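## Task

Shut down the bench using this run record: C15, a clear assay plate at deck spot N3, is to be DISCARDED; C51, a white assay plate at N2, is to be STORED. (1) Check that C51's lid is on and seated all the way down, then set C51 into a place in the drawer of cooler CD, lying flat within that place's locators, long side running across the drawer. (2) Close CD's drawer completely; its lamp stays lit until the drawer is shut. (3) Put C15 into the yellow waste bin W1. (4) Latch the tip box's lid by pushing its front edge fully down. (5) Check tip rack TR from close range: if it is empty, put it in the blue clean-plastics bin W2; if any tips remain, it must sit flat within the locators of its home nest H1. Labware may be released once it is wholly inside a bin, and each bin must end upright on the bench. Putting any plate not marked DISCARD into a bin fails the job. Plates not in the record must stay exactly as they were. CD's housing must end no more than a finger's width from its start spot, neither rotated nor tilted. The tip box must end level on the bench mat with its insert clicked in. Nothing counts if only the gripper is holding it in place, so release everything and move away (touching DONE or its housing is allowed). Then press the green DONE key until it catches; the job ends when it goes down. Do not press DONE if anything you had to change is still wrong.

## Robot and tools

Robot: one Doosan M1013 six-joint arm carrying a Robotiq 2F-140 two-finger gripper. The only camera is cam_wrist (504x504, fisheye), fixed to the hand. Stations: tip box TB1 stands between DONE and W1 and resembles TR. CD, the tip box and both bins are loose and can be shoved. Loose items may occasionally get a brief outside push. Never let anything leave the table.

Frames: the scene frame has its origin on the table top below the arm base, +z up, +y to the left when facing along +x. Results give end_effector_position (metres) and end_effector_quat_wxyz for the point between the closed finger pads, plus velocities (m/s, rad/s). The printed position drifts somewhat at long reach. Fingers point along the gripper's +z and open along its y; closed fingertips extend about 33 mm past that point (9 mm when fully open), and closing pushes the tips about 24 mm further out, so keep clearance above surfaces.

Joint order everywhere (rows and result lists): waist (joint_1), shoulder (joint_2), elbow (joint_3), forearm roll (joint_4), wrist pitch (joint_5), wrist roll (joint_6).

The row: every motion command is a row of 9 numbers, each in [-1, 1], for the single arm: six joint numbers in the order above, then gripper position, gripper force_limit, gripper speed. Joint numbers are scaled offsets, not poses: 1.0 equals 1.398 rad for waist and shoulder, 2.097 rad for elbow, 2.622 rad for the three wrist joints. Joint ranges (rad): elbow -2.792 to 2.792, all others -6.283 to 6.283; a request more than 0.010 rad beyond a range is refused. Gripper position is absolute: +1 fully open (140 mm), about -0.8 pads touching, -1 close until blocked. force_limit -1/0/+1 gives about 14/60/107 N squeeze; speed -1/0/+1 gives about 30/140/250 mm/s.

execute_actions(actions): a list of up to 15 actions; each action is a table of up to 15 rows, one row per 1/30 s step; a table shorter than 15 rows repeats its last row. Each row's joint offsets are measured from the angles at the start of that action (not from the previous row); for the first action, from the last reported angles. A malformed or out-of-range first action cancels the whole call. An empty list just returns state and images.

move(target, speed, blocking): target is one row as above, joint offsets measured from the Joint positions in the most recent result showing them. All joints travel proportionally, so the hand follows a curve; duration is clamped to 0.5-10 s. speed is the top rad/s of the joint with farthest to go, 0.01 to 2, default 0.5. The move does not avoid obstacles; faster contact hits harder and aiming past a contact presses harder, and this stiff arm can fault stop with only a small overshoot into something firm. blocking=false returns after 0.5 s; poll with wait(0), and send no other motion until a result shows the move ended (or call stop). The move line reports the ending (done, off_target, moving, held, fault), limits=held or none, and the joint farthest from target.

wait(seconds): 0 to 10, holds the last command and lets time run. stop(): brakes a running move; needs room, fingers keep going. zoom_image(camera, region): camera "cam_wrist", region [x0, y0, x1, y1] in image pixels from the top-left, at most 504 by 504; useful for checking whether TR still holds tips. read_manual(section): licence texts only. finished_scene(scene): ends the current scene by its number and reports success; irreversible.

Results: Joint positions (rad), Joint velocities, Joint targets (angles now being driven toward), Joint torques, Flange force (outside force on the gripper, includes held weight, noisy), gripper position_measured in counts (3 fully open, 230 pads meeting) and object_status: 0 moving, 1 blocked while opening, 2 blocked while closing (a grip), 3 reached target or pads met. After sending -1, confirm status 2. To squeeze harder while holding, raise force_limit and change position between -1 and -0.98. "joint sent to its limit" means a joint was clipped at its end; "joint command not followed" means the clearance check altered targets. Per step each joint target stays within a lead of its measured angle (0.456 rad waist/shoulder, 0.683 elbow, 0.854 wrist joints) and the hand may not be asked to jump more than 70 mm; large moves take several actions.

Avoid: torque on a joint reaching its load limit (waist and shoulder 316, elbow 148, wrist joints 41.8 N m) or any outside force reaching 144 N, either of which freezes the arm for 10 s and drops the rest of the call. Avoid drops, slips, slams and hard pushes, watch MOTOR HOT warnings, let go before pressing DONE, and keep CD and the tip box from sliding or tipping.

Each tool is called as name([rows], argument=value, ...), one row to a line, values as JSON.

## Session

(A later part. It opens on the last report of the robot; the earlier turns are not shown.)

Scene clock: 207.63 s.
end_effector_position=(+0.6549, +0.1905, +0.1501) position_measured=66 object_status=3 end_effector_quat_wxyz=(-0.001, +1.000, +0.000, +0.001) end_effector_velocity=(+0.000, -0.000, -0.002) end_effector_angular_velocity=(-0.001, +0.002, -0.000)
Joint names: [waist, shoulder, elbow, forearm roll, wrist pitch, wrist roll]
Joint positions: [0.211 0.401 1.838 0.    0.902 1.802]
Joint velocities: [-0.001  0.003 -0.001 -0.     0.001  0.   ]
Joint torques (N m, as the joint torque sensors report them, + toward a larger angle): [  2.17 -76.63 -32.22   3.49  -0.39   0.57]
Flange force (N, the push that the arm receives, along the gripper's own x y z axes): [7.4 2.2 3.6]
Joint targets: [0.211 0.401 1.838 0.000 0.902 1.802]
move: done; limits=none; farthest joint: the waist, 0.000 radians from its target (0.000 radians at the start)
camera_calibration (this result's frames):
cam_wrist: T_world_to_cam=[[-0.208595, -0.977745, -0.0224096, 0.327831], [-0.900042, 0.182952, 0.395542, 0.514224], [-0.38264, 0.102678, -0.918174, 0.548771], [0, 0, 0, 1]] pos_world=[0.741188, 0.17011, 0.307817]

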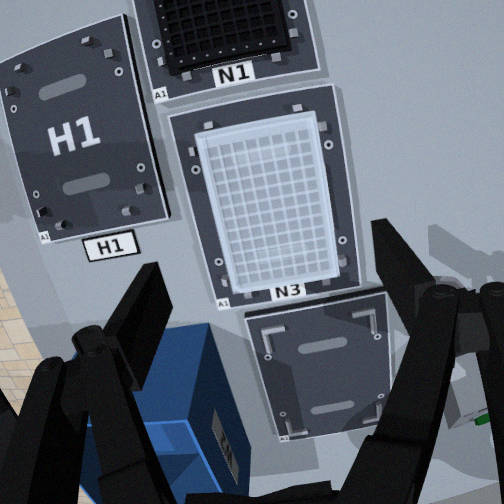

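move(target=[-0.0032,0.0888,0.0236,0,-0.066,-0.0063,0.5,-0.5,0], speed=0.15)

move(target=[0,0,0,0,0,0,-1,-0.5,-0.8])

move(target=[0,-0.162,-0.0743,0,0.1457,0,-1,-0.5,-0.8], speed=0.3)

move(target=[-0.6284,-0.1177,0.103,0,-0.0195,-0.33,-1,-0.5,-0.8], speed=0.6)

Scene clock: 220.23 s.
end_effector_position=(+0.6581, +0.1882, +0.0452) position_measured=66 object_status=3 end_effector_quat_wxyz=(-0.001, +1.000, +0.006, +0.001) end_effector_velocity=(-0.000, -0.000, -0.002) end_effector_angular_velocity=(+0.000, +0.002, -0.001)
Joint names: [waist, shoulder, elbow, forearm roll, wrist pitch, wrist roll]
Joint positions: [0.206 0.525 1.887 0.    0.729 1.786]
Joint velocities: [-0.001  0.002  0.     0.001 -0.001 -0.   ]
Joint torques (N m, as the joint torque sensors report them, + toward a larger angle): [  2.68 -82.7  -26.94   3.08  -0.33   0.45]
Flange force (N, the push that the arm receives, along the gripper's own x y z axes): [6.9 2.9 3.8]
Joint targets: [0.206 0.525 1.887 0.000 0.729 1.786]
move: done; limits=none; farthest joint: the waist, 0.000 radians from its target (0.004 radians at the start)
camera_calibration (this result's frames):
cam_wrist: T_world_to_cam=[[-0.196883, -0.980178, -0.0220897, 0.316656], [-0.901954, 0.172246, 0.395993, 0.562248], [-0.384339, 0.097888, -0.917988, 0.455868], [0, 0, 0, 1]] pos_world=[0.744673, 0.16891, 0.20283]

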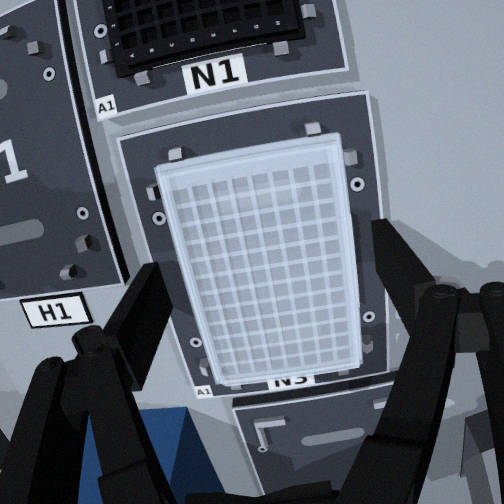

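Scene clock: 220.90 s.
end_effector_position=(+0.6581, +0.1882, +0.0452) position_measured=103 object_status=2 end_effector_quat_wxyz=(-0.001, +1.000, +0.006, +0.001) end_effector_velocity=(-0.000, +0.000, -0.001) end_effector_angular_velocity=(-0.000, +0.001, +0.001)
Joint names: [waist, shoulder, elbow, forearm roll, wrist pitch, wrist roll]
Joint positions: [0.206 0.525 1.887 0.    0.729 1.786]
Joint velocities: [ 0.     0.001  0.    -0.    -0.001 -0.   ]
Joint torques (N m, as the joint torque sensors report them, + toward a larger angle): [  2.28 -63.05 -19.68   2.76  -2.38   0.27]
Flange force (N, the push that the arm receives, along the gripper's own x y z axes): [1.5 3.3 -27.3]
Joint targets: [0.206 0.525 1.887 0.000 0.729 1.786]
move: done; limits=none; farthest joint: the waist, 0.000 radians from its target (0.000 radians at the start)
camera_calibration (this result's frames):
cam_wrist: T_world_to_cam=[[-0.196882, -0.980178, -0.0220887, 0.316654], [-0.901953, 0.172245, 0.395995, 0.56225], [-0.384341, 0.0978871, -0.917987, 0.455859], [0, 0, 0, 1]] pos_world=[0.744672, 0.168909, 0.202819]

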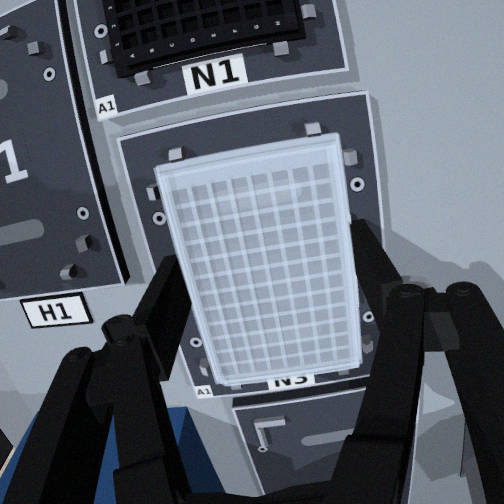

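Scene clock: 222.60 s.
end_effector_position=(+0.6580, +0.1880, +0.2703) position_measured=104 object_status=2 end_effector_quat_wxyz=(-0.001, +1.000, +0.006, +0.001) end_effector_velocity=(-0.000, +0.000, +0.000) end_effector_angular_velocity=(+0.001, +0.000, -0.001)
Joint names: [waist, shoulder, elbow, forearm roll, wrist pitch, wrist roll]
Joint positions: [0.206 0.299 1.731 0.    1.111 1.786]
Joint velocities: [-0.    -0.001  0.     0.001  0.     0.   ]
Joint torques (N m, as the joint torque sensors report them, + toward a larger angle): [  3.66 -71.62 -37.27   4.09  -0.22   0.43]
Flange force (N, the push that the arm receives, along the gripper's own x y z axes): [6.9 4.2 2.3]
Joint targets: [0.206 0.298 1.731 0.000 1.111 1.786]
move: done; limits=none; farthest joint: the waist, 0.000 radians from its target (0.000 radians at the start)
camera_calibration (this result's frames):
cam_wrist: T_world_to_cam=[[-0.196739, -0.980202, -0.0223222, 0.321316], [-0.902091, 0.172048, 0.395766, 0.473309], [-0.38409, 0.0979992, -0.91808, 0.662358], [0, 0, 0, 1]] pos_world=[0.744588, 0.168612, 0.427951]

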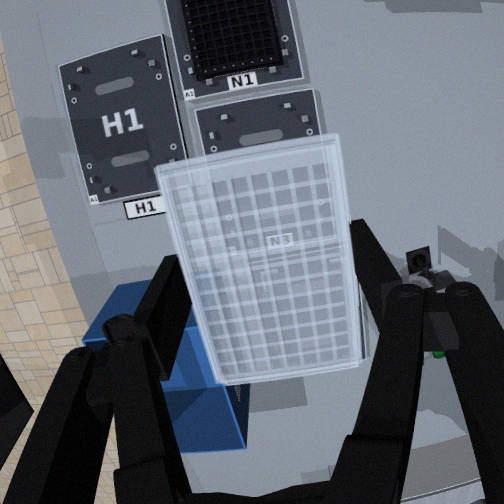

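Scene clock: 224.57 s.
end_effector_position=(+0.4749, -0.3183, +0.2656) position_measured=104 object_status=2 end_effector_quat_wxyz=(-0.001, +1.000, -0.000, +0.001) end_effector_velocity=(-0.000, -0.001, +0.001) end_effector_angular_velocity=(-0.001, -0.001, -0.001)
Joint names: [waist, shoulder, elbow, forearm roll, wrist pitch, wrist roll]
Joint positions: [-0.672  0.134  1.947  0.     1.06   0.921]
Joint velocities: [-0.001 -0.001 -0.001  0.     0.    -0.001]
Joint torques (N m, as the joint torque sensors report them, + toward a larger angle): [  3.93 -54.16 -35.62   4.12  -0.48   0.77]
Flange force (N, the push that the arm receives, along the gripper's own x y z axes): [1.4 10.5 1.5]
Joint targets: [-0.673 0.134 1.947 0.000 1.060 0.921]
move: done; limits=none; farthest joint: the waist, 0.000 radians from its target (0.879 radians at the start)
camera_calibration (this result's frames):
cam_wrist: T_world_to_cam=[[-0.209956, -0.977467, -0.0218226, -0.204087], [-0.899656, 0.184407, 0.395744, 0.399851], [-0.382803, 0.102722, -0.918101, 0.638264], [0, 0, 0, 1]] pos_world=[0.561208, -0.338787, 0.423299]

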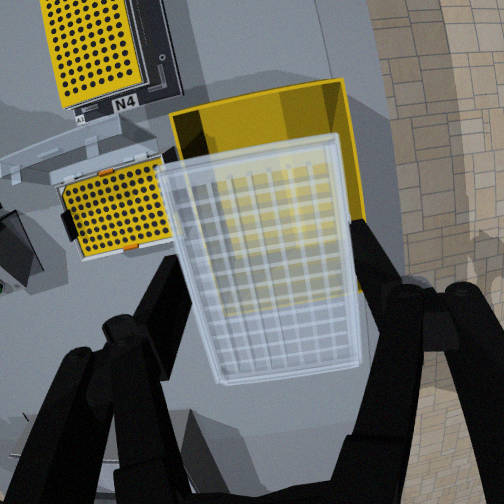

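move(target=[-0.0043,0.13,0.06,0,-0.1173,-0.0023,-1,-0.5,-0.8], speed=0.2)

move(target=[0,0,0,0,0,0,0.32,-0.5,-0.5])

move(target=[0,-0.13,-0.06,0,0.1173,0,0.32,-0.5,-0.5], speed=0.3)

move(target=[0.1855,-0.025,0.0773,0,-0.048,0.0984,0.32,0,0], speed=0.4)

zoom_image(camera="cam_wrist", region=[120,60,380,290])

Scene clock: 240.23 s.
end_effector_position=(+0.4764, -0.3235, +0.1057) position_measured=104 object_status=2 end_effector_quat_wxyz=(-0.001, +1.000, -0.000, +0.001) end_effector_velocity=(+0.000, +0.001, -0.000) end_effector_angular_velocity=(+0.001, -0.001, -0.001)
Joint names: [waist, shoulder, elbow, forearm roll, wrist pitch, wrist roll]
Joint positions: [-0.678  0.316  2.073  0.     0.752  0.915]
Joint velocities: [ 0.     0.     0.001  0.001 -0.001 -0.   ]
Joint torques (N m, as the joint torque sensors report them, + toward a larger angle): [  2.63 -64.34 -28.34   3.1   -0.44   0.59]
Flange force (N, the push that the arm receives, along the gripper's own x y z axes): [0.9 6.8 3.3]
Joint targets: [-0.678 0.316 2.073 0.000 0.752 0.915]
move: done; limits=none; farthest joint: the waist, 0.000 radians from its target (0.005 radians at the start)
camera_calibration (this result's frames):
cam_wrist: T_world_to_cam=[[-0.210053, -0.977448, -0.0217611, -0.212211], [-0.899598, 0.184511, 0.395826, 0.465442], [-0.382884, 0.102721, -0.918067, 0.4926], [0, 0, 0, 1]] pos_world=[0.562744, -0.343905, 0.263388]

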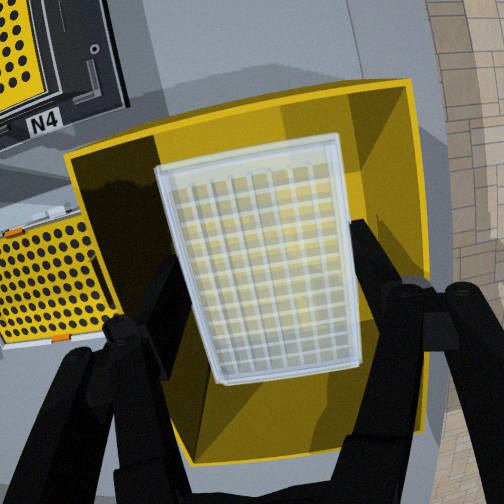

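Scene clock: 240.73 s.
end_effector_position=(+0.4764, -0.3235, +0.1057) position_measured=89 object_status=3 end_effector_quat_wxyz=(-0.001, +1.000, -0.000, +0.001) end_effector_velocity=(+0.000, +0.001, +0.000) end_effector_angular_velocity=(+0.001, -0.001, -0.001)
Joint names: [waist, shoulder, elbow, forearm roll, wrist pitch, wrist roll]
Joint positions: [-0.678  0.316  2.073  0.     0.752  0.915]
Joint velocities: [ 0.001 -0.001  0.001  0.002  0.     0.   ]
Joint torques (N m, as the joint torque sensors report them, + toward a larger angle): [  3.84 -63.93 -27.63   3.25  -0.37   0.52]
Flange force (N, the push that the arm receives, along the gripper's own x y z axes): [0.4 9.0 3.2]
Joint targets: [-0.678 0.316 2.073 0.000 0.752 0.915]
move: done; limits=none; farthest joint: the waist, 0.000 radians from its target (0.000 radians at the start)
camera_calibration (this result's frames):
cam_wrist: T_world_to_cam=[[-0.210053, -0.977448, -0.0217645, -0.212209], [-0.899596, 0.184508, 0.395833, 0.46544], [-0.38289, 0.102725, -0.918065, 0.492589], [0, 0, 0, 1]] pos_world=[0.56274, -0.343902, 0.263374]

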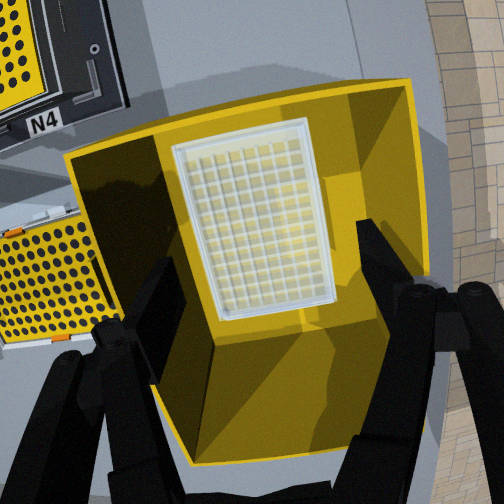

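Scene clock: 242.20 s.
end_effector_position=(+0.4730, -0.3212, +0.2656) position_measured=89 object_status=3 end_effector_quat_wxyz=(-0.001, +1.000, -0.000, +0.001) end_effector_velocity=(-0.001, +0.000, -0.000) end_effector_angular_velocity=(+0.000, +0.002, +0.001)
Joint names: [waist, shoulder, elbow, forearm roll, wrist pitch, wrist roll]
Joint positions: [-0.678  0.134  1.947  0.     1.06   0.915]
Joint velocities: [ 0.    -0.001  0.001 -0.001  0.001  0.   ]
Joint torques (N m, as the joint torque sensors report them, + toward a larger angle): [  2.6  -55.62 -35.46   3.96  -0.56   0.59]
Flange force (N, the push that the arm receives, along the gripper's own x y z axes): [4.8 9.6 2.5]
Joint targets: [-0.678 0.134 1.947 0.000 1.060 0.915]
move: done; limits=none; farthest joint: the waist, 0.000 radians from its target (0.000 radians at the start)
camera_calibration (this result's frames):
cam_wrist: T_world_to_cam=[[-0.209948, -0.977469, -0.0218253, -0.207284], [-0.899653, 0.184397, 0.395755, 0.398645], [-0.382814, 0.102723, -0.918097, 0.637807], [0, 0, 0, 1]] pos_world=[0.559284, -0.341641, 0.423279]

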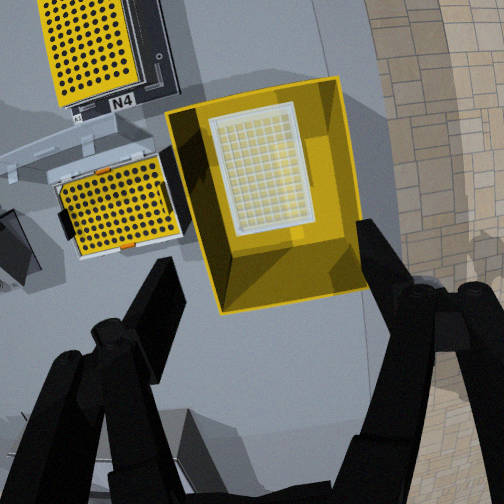

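Scene clock: 243.30 s.
end_effector_position=(+0.4837, -0.1657, +0.2088) position_measured=89 object_status=3 end_effector_quat_wxyz=(-0.001, +1.000, +0.000, +0.000) end_effector_velocity=(+0.001, +0.000, +0.000) end_effector_angular_velocity=(-0.001, -0.001, +0.000)
Joint names: [waist, shoulder, elbow, forearm roll, wrist pitch, wrist roll]
Joint positions: [-0.419  0.099  2.109  0.     0.934  1.173]
Joint velocities: [ 0.001 -0.    -0.    -0.    -0.001  0.001]
Joint torques (N m, as the joint torque sensors report them, + toward a larger angle): [  4.89 -46.69 -33.17   3.66  -0.44   0.68]
Flange force (N, the push that the arm receives, along the gripper's own x y z axes): [0.9 11.8 2.1]
Joint targets: [-0.419 0.099 2.109 0.000 0.934 1.173]
move: done; limits=none; farthest joint: the waist, 0.001 radians from its target (0.260 radians at the start)
camera_calibration (this result's frames):
cam_wrist: T_world_to_cam=[[-0.208665, -0.977736, -0.0221744, -0.0548215], [-0.899394, 0.182941, 0.397017, 0.401486], [-0.384121, 0.102787, -0.917543, 0.574273], [0, 0, 0, 1]] pos_world=[0.570245, -0.186077, 0.366308]

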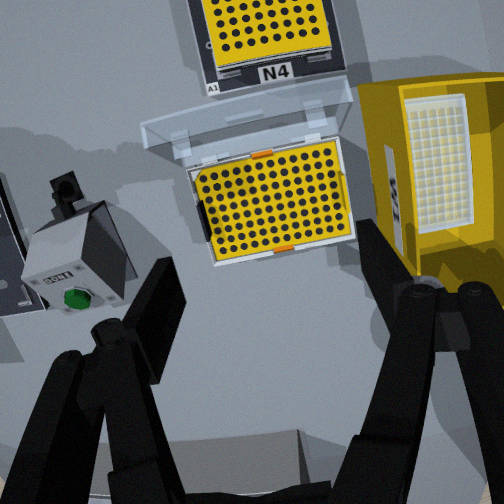

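Region (120, 60, 380, 290) of cam_wrist's 504x504 image, scaled by 1.938, with more detail than that image has; it fills the top 446 rows of this view, and the rest is white.

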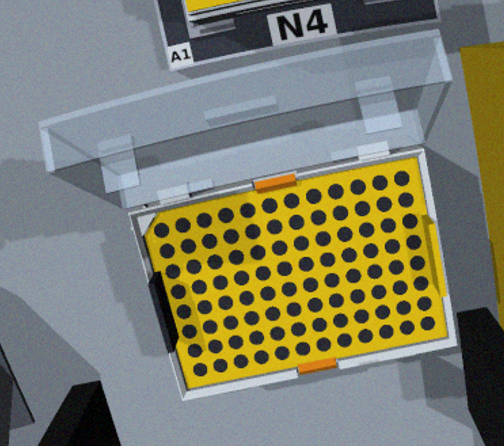

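move(target=[0.0556,0.1252,-0.1044,0,0.0168,0.0296,-0.8,0,0], speed=0.3)

move(target=[0,0.0525,0.0255,0,-0.0484,0,-0.8,0,0], speed=0.2)

move(target=[-0.0556,-0.1152,0.1074,0,-0.0245,-0.0296,-0.8,0,0], speed=0.06)

move(target=[-0.026,-0.0092,0.0346,0,-0.0233,-0.014,-0.8,0,0], speed=0.06)

move(target=[0,0.0088,0.0027,0,-0.0069,0,-0.8,0,0], speed=0.015)

move(target=[0,0.0022,0.0006,0,-0.0017,0,-0.8,0,0], speed=0.01)

Scene clock: 254.47 s.
end_effector_position=(+0.6096, -0.1655, +0.2089) position_measured=229 object_status=3 end_effector_quat_wxyz=(-0.001, +1.000, +0.000, +0.000) end_effector_velocity=(+0.000, -0.000, -0.000) end_effector_angular_velocity=(-0.001, +0.000, +0.001)
Joint names: [waist, shoulder, elbow, forearm roll, wrist pitch, wrist roll]
Joint positions: [-0.341  0.274  1.89   0.     0.978  1.25 ]
Joint velocities: [ 0.     0.    -0.    -0.001 -0.     0.   ]
Joint torques (N m, as the joint torque sensors report them, + toward a larger angle): [  2.43 -66.12 -33.93   3.74  -0.35   0.57]
Flange force (N, the push that the arm receives, along the gripper's own x y z axes): [4.6 6.0 2.2]
Joint targets: [-0.341 0.274 1.890 0.000 0.978 1.250]
move: done; limits=none; farthest joint: the waist, 0.000 radians from its target (0.078 radians at the start)
camera_calibration (this result's frames):
cam_wrist: T_world_to_cam=[[-0.208515, -0.977769, -0.0221341, -0.0284852], [-0.899359, 0.182803, 0.39716, 0.514559], [-0.384285, 0.102721, -0.917482, 0.622788], [0, 0, 0, 1]] pos_world=[0.696161, -0.185888, 0.366404]

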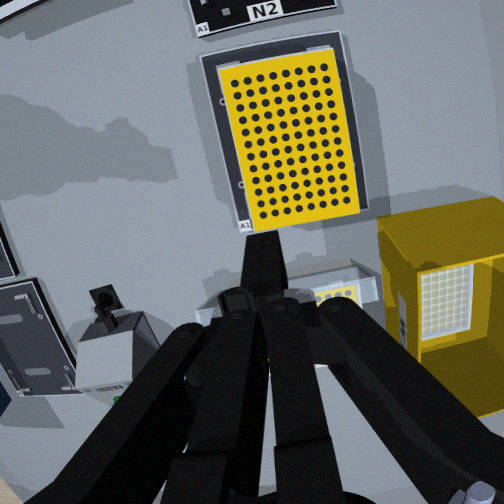

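Scene clock: 255.50 s.
end_effector_position=(+0.6097, -0.1654, +0.1389) position_measured=229 object_status=3 end_effector_quat_wxyz=(-0.001, +1.000, +0.000, +0.000) end_effector_velocity=(+0.000, -0.000, -0.000) end_effector_angular_velocity=(+0.000, -0.001, +0.000)
Joint names: [waist, shoulder, elbow, forearm roll, wrist pitch, wrist roll]
Joint positions: [-0.341  0.347  1.944  0.     0.851  1.25 ]
Joint velocities: [-0.     0.001 -0.     0.    -0.001 -0.001]
Joint torques (N m, as the joint torque sensors report them, + toward a larger angle): [  2.89 -69.82 -30.81   3.56  -0.44   0.82]
Flange force (N, the push that the arm receives, along the gripper's own x y z axes): [3.9 7.0 2.7]
Joint targets: [-0.341 0.347 1.944 0.000 0.851 1.250]
move: done; limits=none; farthest joint: the waist, 0.000 radians from its target (0.000 radians at the start)
camera_calibration (this result's frames):
cam_wrist: T_world_to_cam=[[-0.208556, -0.977761, -0.0220935, -0.0298901], [-0.899359, 0.182859, 0.397135, 0.542455], [-0.384263, 0.102695, -0.917494, 0.558604], [0, 0, 0, 1]] pos_world=[0.696279, -0.185784, 0.296428]

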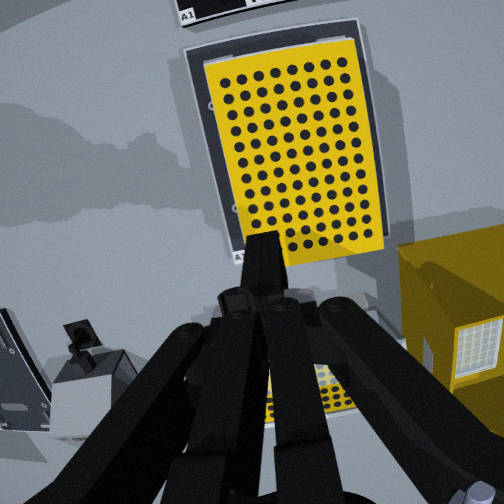

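Scene clock: 259.53 s.
end_effector_position=(+0.4837, -0.1655, +0.1389) position_measured=229 object_status=3 end_effector_quat_wxyz=(-0.001, +1.000, +0.000, +0.000) end_effector_velocity=(-0.001, +0.001, -0.000) end_effector_angular_velocity=(+0.001, -0.000, -0.001)
Joint names: [waist, shoulder, elbow, forearm roll, wrist pitch, wrist roll]
Joint positions: [-0.419  0.186  2.169  0.     0.787  1.173]
Joint velocities: [-0.    -0.002  0.003  0.001 -0.001 -0.   ]
Joint torques (N m, as the joint torque sensors report them, + toward a larger angle): [  3.12 -51.58 -28.59   3.23  -0.28   0.42]
Flange force (N, the push that the arm receives, along the gripper's own x y z axes): [2.6 7.9 2.4]
Joint targets: [-0.419 0.186 2.169 0.000 0.787 1.173]
move: done; limits=none; farthest joint: the waist, 0.000 radians from its target (0.077 radians at the start)
camera_calibration (this result's frames):
cam_wrist: T_world_to_cam=[[-0.208712, -0.977727, -0.0221349, -0.05622], [-0.899367, 0.182996, 0.397054, 0.429253], [-0.384159, 0.102777, -0.917528, 0.510148], [0, 0, 0, 1]] pos_world=[0.570301, -0.185951, 0.296394]

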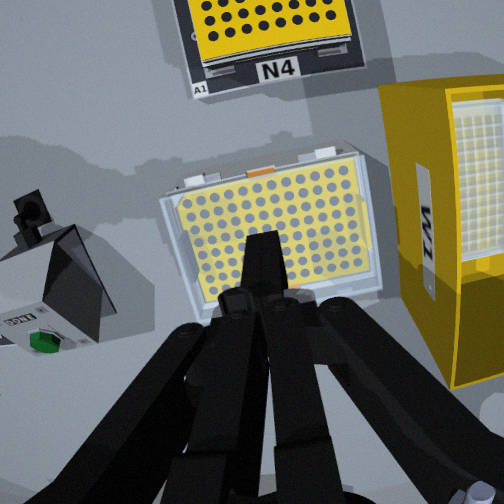

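Scene clock: 261.03 s.
end_effector_position=(+0.4487, -0.1697, +0.1173) position_measured=229 object_status=3 end_effector_quat_wxyz=(-0.001, +1.000, +0.000, +0.001) end_effector_velocity=(-0.001, +0.000, -0.000) end_effector_angular_velocity=(-0.000, +0.002, +0.002)
Joint names: [waist, shoulder, elbow, forearm roll, wrist pitch, wrist roll]
Joint positions: [-0.455  0.173  2.242  0.     0.726  1.136]
Joint velocities: [ 0.     0.     0.001 -0.001  0.001 -0.001]
Joint torques (N m, as the joint torque sensors report them, + toward a larger angle): [  3.07 -48.99 -27.28   3.01  -0.42   0.52]
Flange force (N, the push that the arm receives, along the gripper's own x y z axes): [2.4 8.6 4.3]
Joint targets: [-0.456 0.173 2.242 0.000 0.726 1.136]
move: done; limits=none; farthest joint: the waist, 0.000 radians from its target (0.036 radians at the start)
camera_calibration (this result's frames):
cam_wrist: T_world_to_cam=[[-0.208364, -0.977808, -0.0218372, -0.0682547], [-0.899933, 0.18293, 0.3958, 0.407461], [-0.383021, 0.102122, -0.918077, 0.476842], [0, 0, 0, 1]] pos_world=[0.535107, -0.189973, 0.275014]

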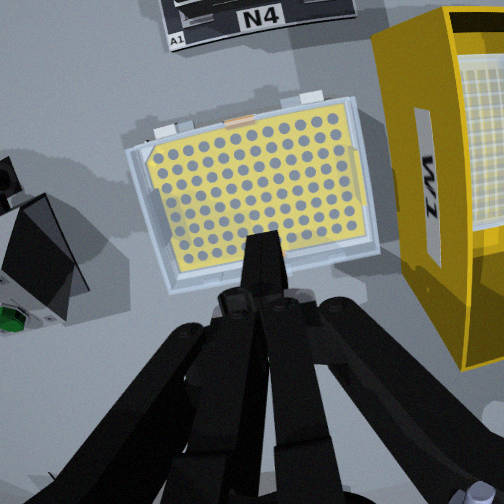

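Scene clock: 262.47 s.
end_effector_position=(+0.4487, -0.1697, +0.1094) position_measured=229 object_status=3 end_effector_quat_wxyz=(-0.001, +1.000, +0.000, +0.001) end_effector_velocity=(+0.002, -0.000, +0.000) end_effector_angular_velocity=(-0.001, -0.003, +0.001)
Joint names: [waist, shoulder, elbow, forearm roll, wrist pitch, wrist roll]
Joint positions: [-0.455  0.186  2.247  0.     0.708  1.136]
Joint velocities: [ 0.001  0.    -0.001 -0.    -0.002  0.   ]
Joint torques (N m, as the joint torque sensors report them, + toward a larger angle): [  2.23 -48.67 -26.76   3.03  -0.42   0.59]
Flange force (N, the push that the arm receives, along the gripper's own x y z axes): [1.6 6.5 2.1]
Joint targets: [-0.455 0.186 2.247 0.000 0.708 1.136]
move: done; limits=none; farthest joint: the waist, 0.000 radians from its target (0.000 radians at the start)
camera_calibration (this result's frames):
cam_wrist: T_world_to_cam=[[-0.208368, -0.977807, -0.0218032, -0.0684179], [-0.899975, 0.182959, 0.39569, 0.410631], [-0.382919, 0.102071, -0.918125, 0.469494], [0, 0, 0, 1]] pos_world=[0.53508, -0.18995, 0.26708]

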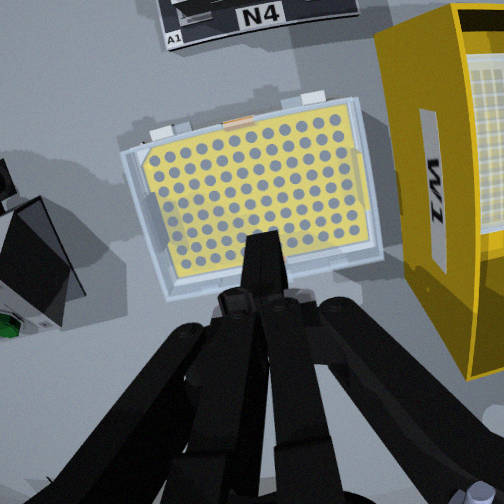

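Scene clock: 263.17 s.
end_effector_position=(+0.4488, -0.1697, +0.1075) position_measured=229 object_status=3 end_effector_quat_wxyz=(-0.001, +1.000, +0.000, +0.001) end_effector_velocity=(-0.000, +0.001, +0.000) end_effector_angular_velocity=(+0.001, -0.001, -0.000)
Joint names: [waist, shoulder, elbow, forearm roll, wrist pitch, wrist roll]
Joint positions: [-0.455  0.189  2.248  0.     0.704  1.136]
Joint velocities: [ 0.001 -0.001  0.001  0.002 -0.    -0.   ]
Joint torques (N m, as the joint torque sensors report them, + toward a larger angle): [  2.47 -49.32 -27.48   3.08  -0.89   0.59]
Flange force (N, the push that the arm receives, along the gripper's own x y z axes): [0.4 6.6 2.7]
Joint targets: [-0.455 0.189 2.248 0.000 0.704 1.136]
move: done; limits=none; farthest joint: the waist, 0.000 radians from its target (0.000 radians at the start)
camera_calibration (this result's frames):
cam_wrist: T_world_to_cam=[[-0.208367, -0.977808, -0.021773, -0.0684772], [-0.900021, 0.182982, 0.395575, 0.411494], [-0.382812, 0.102021, -0.918176, 0.467714], [0, 0, 0, 1]] pos_world=[0.535132, -0.18997, 0.265176]

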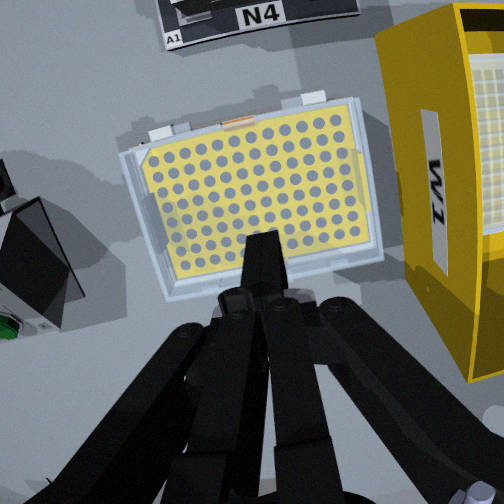

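execute_actions(actions=[])

move(target=[0,0.0016,0.0005,0,-0.0013,0,-0.8,0,0], speed=0.01)

Scene clock: 287.67 s.
end_effector_position=(+0.4488, -0.1697, +0.1075) position_measured=229 object_status=3 end_effector_quat_wxyz=(-0.001, +1.000, +0.000, +0.001) end_effector_velocity=(-0.001, +0.000, -0.000) end_effector_angular_velocity=(+0.001, +0.001, -0.001)
Joint names: [waist, shoulder, elbow, forearm roll, wrist pitch, wrist roll]
Joint positions: [-0.455  0.189  2.248  0.     0.704  1.136]
Joint velocities: [-0.    -0.     0.001  0.     0.     0.   ]
Joint torques (N m, as the joint torque sensors report them, + toward a larger angle): [  3.66 -50.79 -27.19   3.1   -0.94   0.57]
Flange force (N, the push that the arm receives, along the gripper's own x y z axes): [1.8 9.9 5.1]
Joint targets: [-0.455 0.189 2.248 0.000 0.704 1.136]
camera_calibration (this result's frames):
cam_wrist: T_world_to_cam=[[-0.208367, -0.977808, -0.0217746, -0.0684761], [-0.900019, 0.182981, 0.395581, 0.411493], [-0.382818, 0.102024, -0.918173, 0.467704], [0, 0, 0, 1]] pos_world=[0.535129, -0.189969, 0.265163]

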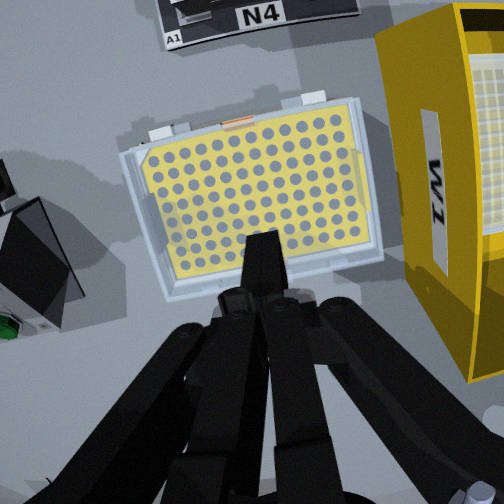

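Scene clock: 288.37 s.
end_effector_position=(+0.4488, -0.1697, +0.1060) position_measured=229 object_status=3 end_effector_quat_wxyz=(-0.001, +1.000, +0.000, +0.001) end_effector_velocity=(+0.001, -0.001, +0.001) end_effector_angular_velocity=(-0.002, -0.002, +0.001)
Joint names: [waist, shoulder, elbow, forearm roll, wrist pitch, wrist roll]
Joint positions: [-0.455  0.191  2.25   0.     0.7    1.136]
Joint velocities: [-0.001 -0.001 -0.001 -0.001 -0.001 -0.   ]
Joint torques (N m, as the joint torque sensors report them, + toward a larger angle): [  2.84 -48.99 -26.31   3.05  -0.43   0.53]
Flange force (N, the push that the arm receives, along the gripper's own x y z axes): [0.8 7.7 2.0]
Joint targets: [-0.455 0.191 2.250 0.000 0.700 1.136]
move: done; limits=none; farthest joint: the waist, 0.000 radians from its target (0.000 radians at the start)
camera_calibration (this result's frames):
cam_wrist: T_world_to_cam=[[-0.208366, -0.977809, -0.0217464, -0.0685091], [-0.900062, 0.183003, 0.395472, 0.4121], [-0.382717, 0.101976, -0.91822, 0.466335], [0, 0, 0, 1]] pos_world=[0.535115, -0.189959, 0.263734]

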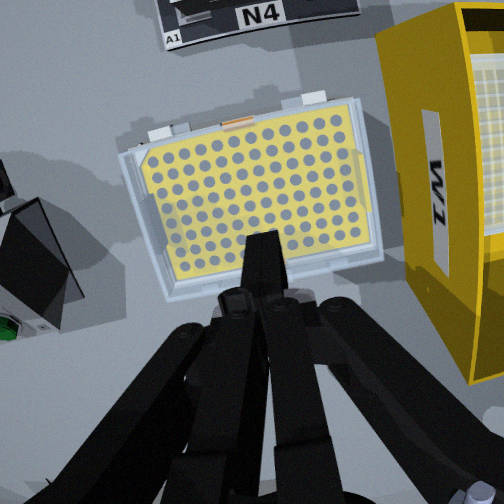

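move(target=[0,0.0006,0.0002,0,-0.0005,0,-0.8,0,0], speed=0.01)

move(target=[0,0.0004,0.0001,0,-0.0003,0,-0.8,0,0], speed=0.01)

Scene clock: 293.47 s.
end_effector_position=(+0.4488, -0.1697, +0.1055) position_measured=229 object_status=3 end_effector_quat_wxyz=(-0.001, +1.000, +0.000, +0.001) end_effector_velocity=(-0.000, +0.000, -0.000) end_effector_angular_velocity=(-0.000, +0.002, +0.001)
Joint names: [waist, shoulder, elbow, forearm roll, wrist pitch, wrist roll]
Joint positions: [-0.455  0.192  2.25   0.     0.699  1.136]
Joint velocities: [ 0.     0.001  0.    -0.001  0.001 -0.   ]
Joint torques (N m, as the joint torque sensors report them, + toward a larger angle): [  3.7  -40.21 -21.8    3.17  -2.15   0.68]
Flange force (N, the push that the arm receives, along the gripper's own x y z axes): [-2.5 8.6 -18.1]
Joint targets: [-0.455 0.192 2.250 0.000 0.699 1.136]
move: done; limits=none; farthest joint: the elbow, 0.001 radians from its target (0.001 radians at the start)
camera_calibration (this result's frames):
cam_wrist: T_world_to_cam=[[-0.208365, -0.97781, -0.0217238, -0.068524], [-0.900098, 0.183021, 0.395383, 0.412339], [-0.382633, 0.101937, -0.91826, 0.465823], [0, 0, 0, 1]] pos_world=[0.535107, -0.189955, 0.263226]

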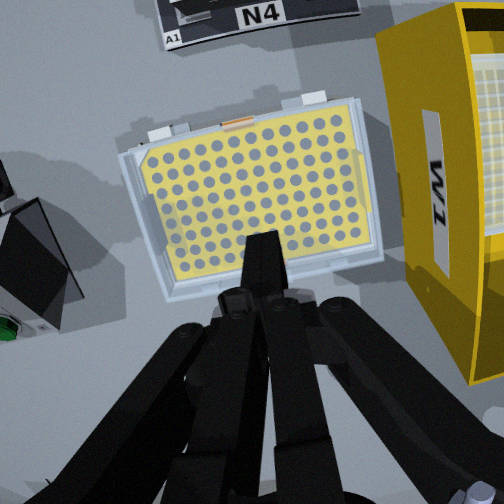

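Scene clock: 294.17 s.
end_effector_position=(+0.4488, -0.1697, +0.1052) position_measured=229 object_status=3 end_effector_quat_wxyz=(-0.001, +1.000, +0.000, +0.001) end_effector_velocity=(-0.001, -0.000, -0.001) end_effector_angular_velocity=(-0.000, +0.003, +0.002)
Joint names: [waist, shoulder, elbow, forearm roll, wrist pitch, wrist roll]
Joint positions: [-0.455  0.192  2.25   0.     0.698  1.136]
Joint velocities: [-0.     0.002  0.    -0.003  0.001 -0.   ]
Joint torques (N m, as the joint torque sensors report them, + toward a larger angle): [  2.75 -24.45 -14.9    3.35  -4.8    0.57]
Flange force (N, the push that the arm receives, along the gripper's own x y z axes): [-8.5 4.1 -53.6]
Joint targets: [-0.455 0.192 2.250 0.000 0.698 1.136]
move: done; limits=none; farthest joint: the waist, 0.000 radians from its target (0.000 radians at the start)
camera_calibration (this result's frames):
cam_wrist: T_world_to_cam=[[-0.208363, -0.977811, -0.0217069, -0.0685405], [-0.900124, 0.183033, 0.395316, 0.412513], [-0.382571, 0.101908, -0.918289, 0.465526], [0, 0, 0, 1]] pos_world=[0.535129, -0.189964, 0.262927]

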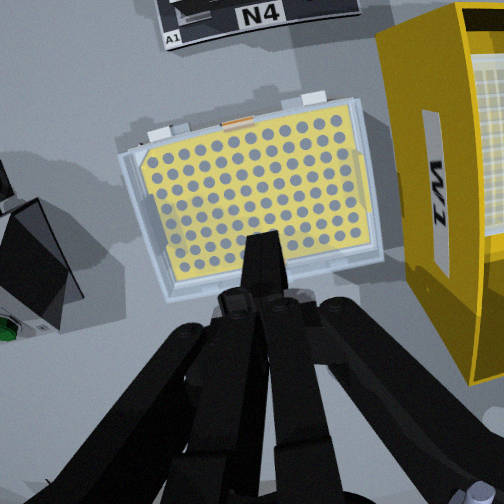

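Bottomed. Lift, then hover over N4.

move(target=[0,-0.05,-0.017,0,0.040,0,-0.8,0,0], speed=0.1)

move(target=[0.038,0.1,-0.09,0,0.019,0.02,0.5,-0.5,0], speed=0.3)

zoom_image(camera="cam_wrist", region=[130,0,400,200])

Scene clock: 300.23 s.
end_effector_position=(+0.4492, -0.1700, +0.1523) position_measured=229 object_status=3 end_effector_quat_wxyz=(-0.001, +1.000, +0.000, +0.001) end_effector_velocity=(+0.000, -0.000, +0.001) end_effector_angular_velocity=(+0.000, -0.000, -0.000)
Joint names: [waist, shoulder, elbow, forearm roll, wrist pitch, wrist roll]
Joint positions: [-0.455  0.122  2.214  0.     0.803  1.136]
Joint velocities: [ 0.    -0.    -0.001  0.     0.001  0.   ]
Joint torques (N m, as the joint torque sensors report them, + toward a larger angle): [  3.86 -44.16 -29.91   3.33  -0.16   0.54]
Flange force (N, the push that the arm receives, along the gripper's own x y z axes): [-1.3 9.4 1.8]
Joint targets: [-0.455 0.122 2.214 0.000 0.803 1.136]
move: done; limits=none; farthest joint: the waist, 0.000 radians from its target (0.000 radians at the start)
camera_calibration (this result's frames):
cam_wrist: T_world_to_cam=[[-0.208317, -0.977823, -0.0215917, -0.0677496], [-0.900381, 0.183103, 0.3947, 0.394553], [-0.381993, 0.101663, -0.918557, 0.50865], [0, 0, 0, 1]] pos_world=[0.535435, -0.190202, 0.310031]

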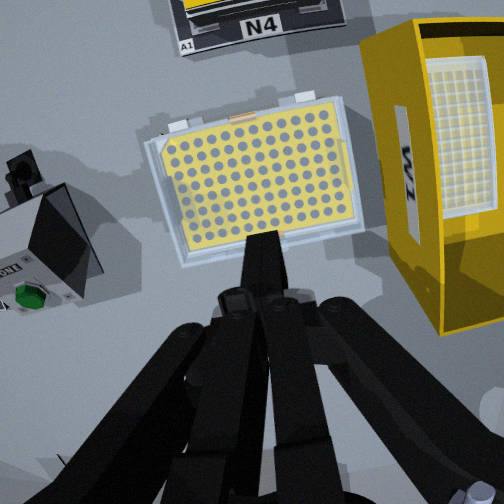

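Scene clock: 301.30 s.
end_effector_position=(+0.5534, -0.1842, +0.1560) position_measured=66 object_status=3 end_effector_quat_wxyz=(-0.001, +1.000, +0.001, +0.001) end_effector_velocity=(+0.001, +0.000, +0.001) end_effector_angular_velocity=(-0.001, -0.003, +0.001)
Joint names: [waist, shoulder, elbow, forearm roll, wrist pitch, wrist roll]
Joint positions: [-0.402  0.262  2.026  0.     0.853  1.188]
Joint velocities: [ 0.001 -0.001  0.    -0.    -0.002  0.   ]
Joint torques (N m, as the joint torque sensors report them, + toward a larger angle): [  2.28 -61.87 -30.39   3.55  -0.39   0.5 ]
Flange force (N, the push that the arm receives, along the gripper's own x y z axes): [4.6 6.2 2.3]
Joint targets: [-0.402 0.262 2.026 0.000 0.853 1.188]
move: done; limits=none; farthest joint: the elbow, 0.001 radians from its target (0.189 radians at the start)
camera_calibration (this result's frames):
cam_wrist: T_world_to_cam=[[-0.207631, -0.977963, -0.0218425, -0.0602445], [-0.900208, 0.18229, 0.39547, 0.489121], [-0.382773, 0.101775, -0.918219, 0.553717], [0, 0, 0, 1]] pos_world=[0.63975, -0.204433, 0.313686]

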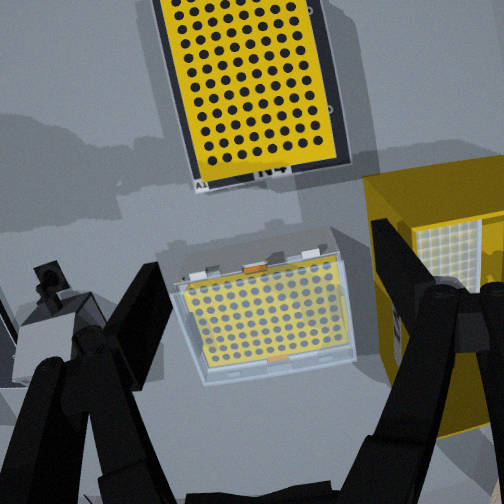

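Region (130, 0, 400, 200) of cam_wrist's 504x504 image, scaled by 1.867, with more detail than that image has; it fills the top 373 rows of this view, and the rest is white.

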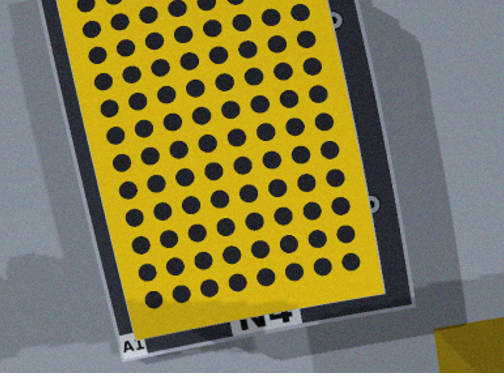

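move(target=[0.038,0.0994,-0.0897,0,0.019,0.021,0.5,-0.5,0], speed=0.3)

zoom_image(camera="cam_wrist", region=[130,80,400,350])

Scene clock: 306.03 s.
end_effector_position=(+0.6559, -0.1863, +0.1492) position_measured=66 object_status=3 end_effector_quat_wxyz=(-0.001, +1.000, -0.000, +0.001) end_effector_velocity=(+0.000, -0.001, -0.000) end_effector_angular_velocity=(-0.000, +0.002, -0.000)
Joint names: [waist, shoulder, elbow, forearm roll, wrist pitch, wrist roll]
Joint positions: [-0.349  0.401  1.838  0.     0.903  1.244]
Joint velocities: [-0.     0.001 -0.001 -0.001  0.002  0.   ]
Joint torques (N m, as the joint torque sensors report them, + toward a larger angle): [  2.19 -75.8  -32.61   3.55  -0.39   0.52]
Flange force (N, the push that the arm receives, along the gripper's own x y z axes): [2.5 4.8 1.7]
Joint targets: [-0.349 0.401 1.838 0.000 0.903 1.244]
move: done; limits=none; farthest joint: the waist, 0.000 radians from its target (0.053 radians at the start)
camera_calibration (this result's frames):
cam_wrist: T_world_to_cam=[[-0.209505, -0.97756, -0.0219814, -0.0398267], [-0.899617, 0.183895, 0.39607, 0.584226], [-0.38314, 0.102754, -0.917957, 0.587331], [0, 0, 0, 1]] pos_world=[0.742266, -0.206719, 0.306875]

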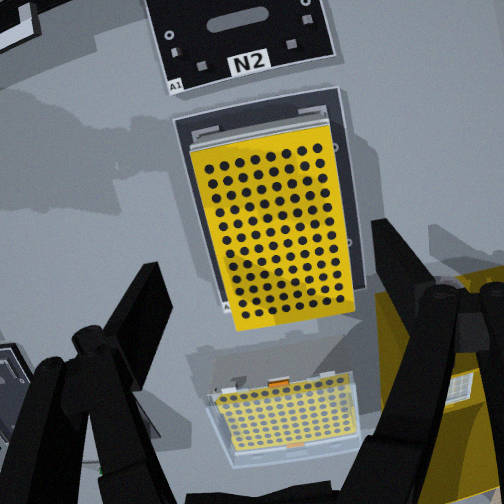

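Region (130, 80, 400, 350) of cam_wrist's 504x504 image, scaled by 1.867, with more detail than that image has.

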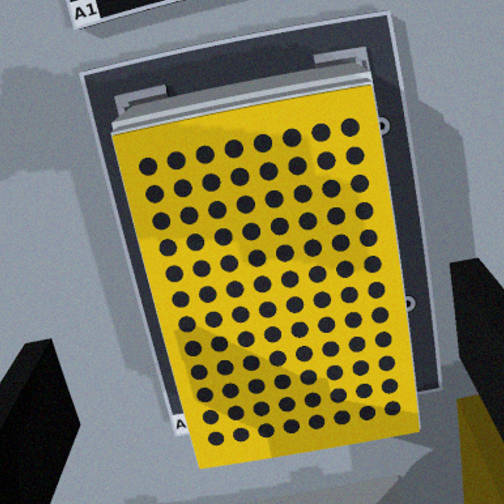

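move(target=[-0.0065,0,0,0,0,-0.0035,0.5,-0.5,0], speed=0.1)

move(target=[0,0.0675,0.0185,0,-0.0508,0,0.5,-0.5,0], speed=0.08)

move(target=[0,0,0,0,0,0,-1,-0.5,-0.5])

zoom_image(camera="cam_wrist", region=[130,100,430,400])

Scene clock: 312.57 s.
end_effector_position=(+0.6542, -0.1922, +0.1492) position_measured=66 object_status=3 end_effector_quat_wxyz=(-0.001, +1.000, -0.000, +0.001) end_effector_velocity=(+0.001, -0.001, -0.001) end_effector_angular_velocity=(-0.001, -0.000, -0.000)
Joint names: [waist, shoulder, elbow, forearm roll, wrist pitch, wrist roll]
Joint positions: [-0.358  0.401  1.838  0.     0.903  1.234]
Joint velocities: [-0.001  0.001 -0.001 -0.001 -0.001 -0.   ]
Joint torques (N m, as the joint torque sensors report them, + toward a larger angle): [  3.35 -76.01 -32.42   3.65  -0.41   0.44]
Flange force (N, the push that the arm receives, along the gripper's own x y z axes): [3.1 6.6 2.6]
Joint targets: [-0.358 0.401 1.838 0.000 0.903 1.234]
move: done; limits=none; farthest joint: the waist, 0.000 radians from its target (0.009 radians at the start)
camera_calibration (this result's frames):
cam_wrist: T_world_to_cam=[[-0.209418, -0.977579, -0.0219819, -0.0460417], [-0.899627, 0.183813, 0.396085, 0.5838], [-0.383164, 0.102723, -0.917951, 0.587274], [0, 0, 0, 1]] pos_world=[0.740583, -0.212646, 0.306842]

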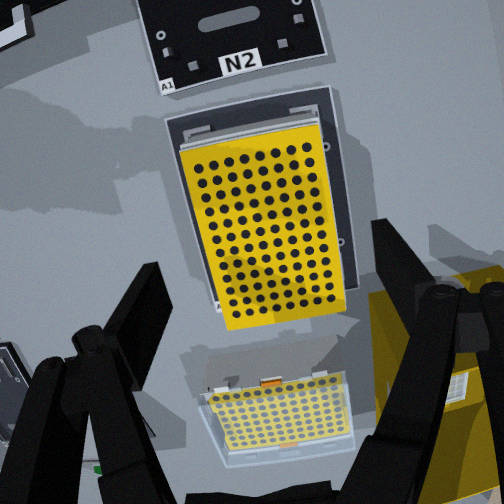

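Scene clock: 314.57 s.
end_effector_position=(+0.6570, -0.1930, +0.0687) position_measured=66 object_status=3 end_effector_quat_wxyz=(-0.001, +1.000, -0.000, +0.001) end_effector_velocity=(+0.000, +0.001, +0.000) end_effector_angular_velocity=(+0.001, -0.002, +0.000)
Joint names: [waist, shoulder, elbow, forearm roll, wrist pitch, wrist roll]
Joint positions: [-0.358  0.496  1.876  0.     0.769  1.234]
Joint velocities: [ 0.001 -0.001  0.001  0.002 -0.001 -0.   ]
Joint torques (N m, as the joint torque sensors report them, + toward a larger angle): [  3.47 -81.18 -28.77   3.11  -0.42   0.52]
Flange force (N, the push that the arm receives, along the gripper's own x y z axes): [2.0 6.0 2.0]
Joint targets: [-0.358 0.496 1.876 0.000 0.769 1.234]
move: done; limits=none; farthest joint: the waist, 0.000 radians from its target (0.000 radians at the start)
camera_calibration (this result's frames):
cam_wrist: T_world_to_cam=[[-0.209451, -0.977573, -0.0219366, -0.0480099], [-0.899623, 0.183862, 0.396072, 0.618359], [-0.383156, 0.102692, -0.917957, 0.514508], [0, 0, 0, 1]] pos_world=[0.743371, -0.213462, 0.226329]

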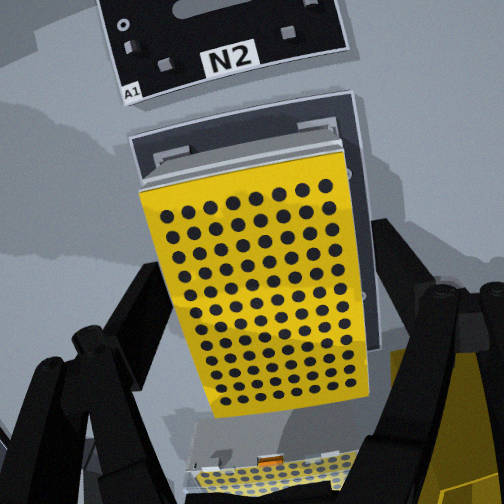

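Scene clock: 315.07 s.
end_effector_position=(+0.6570, -0.1930, +0.0687) position_measured=102 object_status=2 end_effector_quat_wxyz=(-0.001, +1.000, -0.000, +0.001) end_effector_velocity=(-0.000, -0.001, -0.000) end_effector_angular_velocity=(+0.000, +0.000, -0.002)
Joint names: [waist, shoulder, elbow, forearm roll, wrist pitch, wrist roll]
Joint positions: [-0.358  0.496  1.876  0.001  0.769  1.234]
Joint velocities: [-0.001  0.001  0.     0.001 -0.001  0.   ]
Joint torques (N m, as the joint torque sensors report them, + toward a larger angle): [ -1.62 -61.88 -23.89   1.07  -4.1    0.18]
Flange force (N, the push that the arm receives, along the gripper's own x y z axes): [-4.1 -3.5 -28.7]
Joint targets: [-0.358 0.496 1.876 0.000 0.769 1.234]
move: done; limits=none; farthest joint: the forearm roll, 0.001 radians from its target (0.000 radians at the start)
camera_calibration (this result's frames):
cam_wrist: T_world_to_cam=[[-0.209492, -0.977562, -0.0220266, -0.0479101], [-0.899627, 0.183866, 0.396061, 0.618372], [-0.383124, 0.102787, -0.91796, 0.514499], [0, 0, 0, 1]] pos_world=[0.743385, -0.213416, 0.226321]

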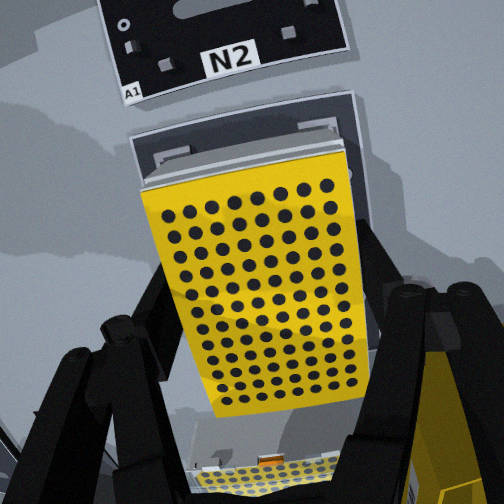

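Region (130, 100, 430, 400) of cam_wrist's 504x504 image, scaled by 1.680, with more detail than that image has.

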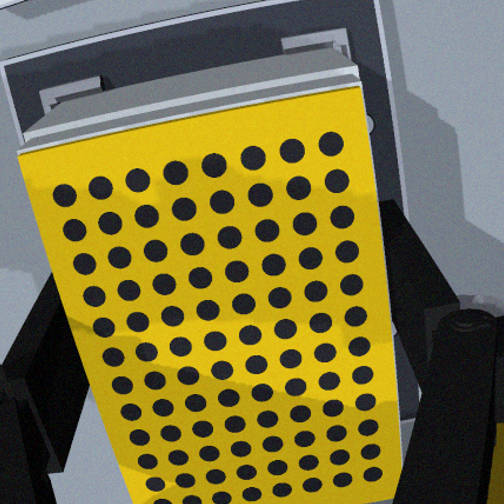

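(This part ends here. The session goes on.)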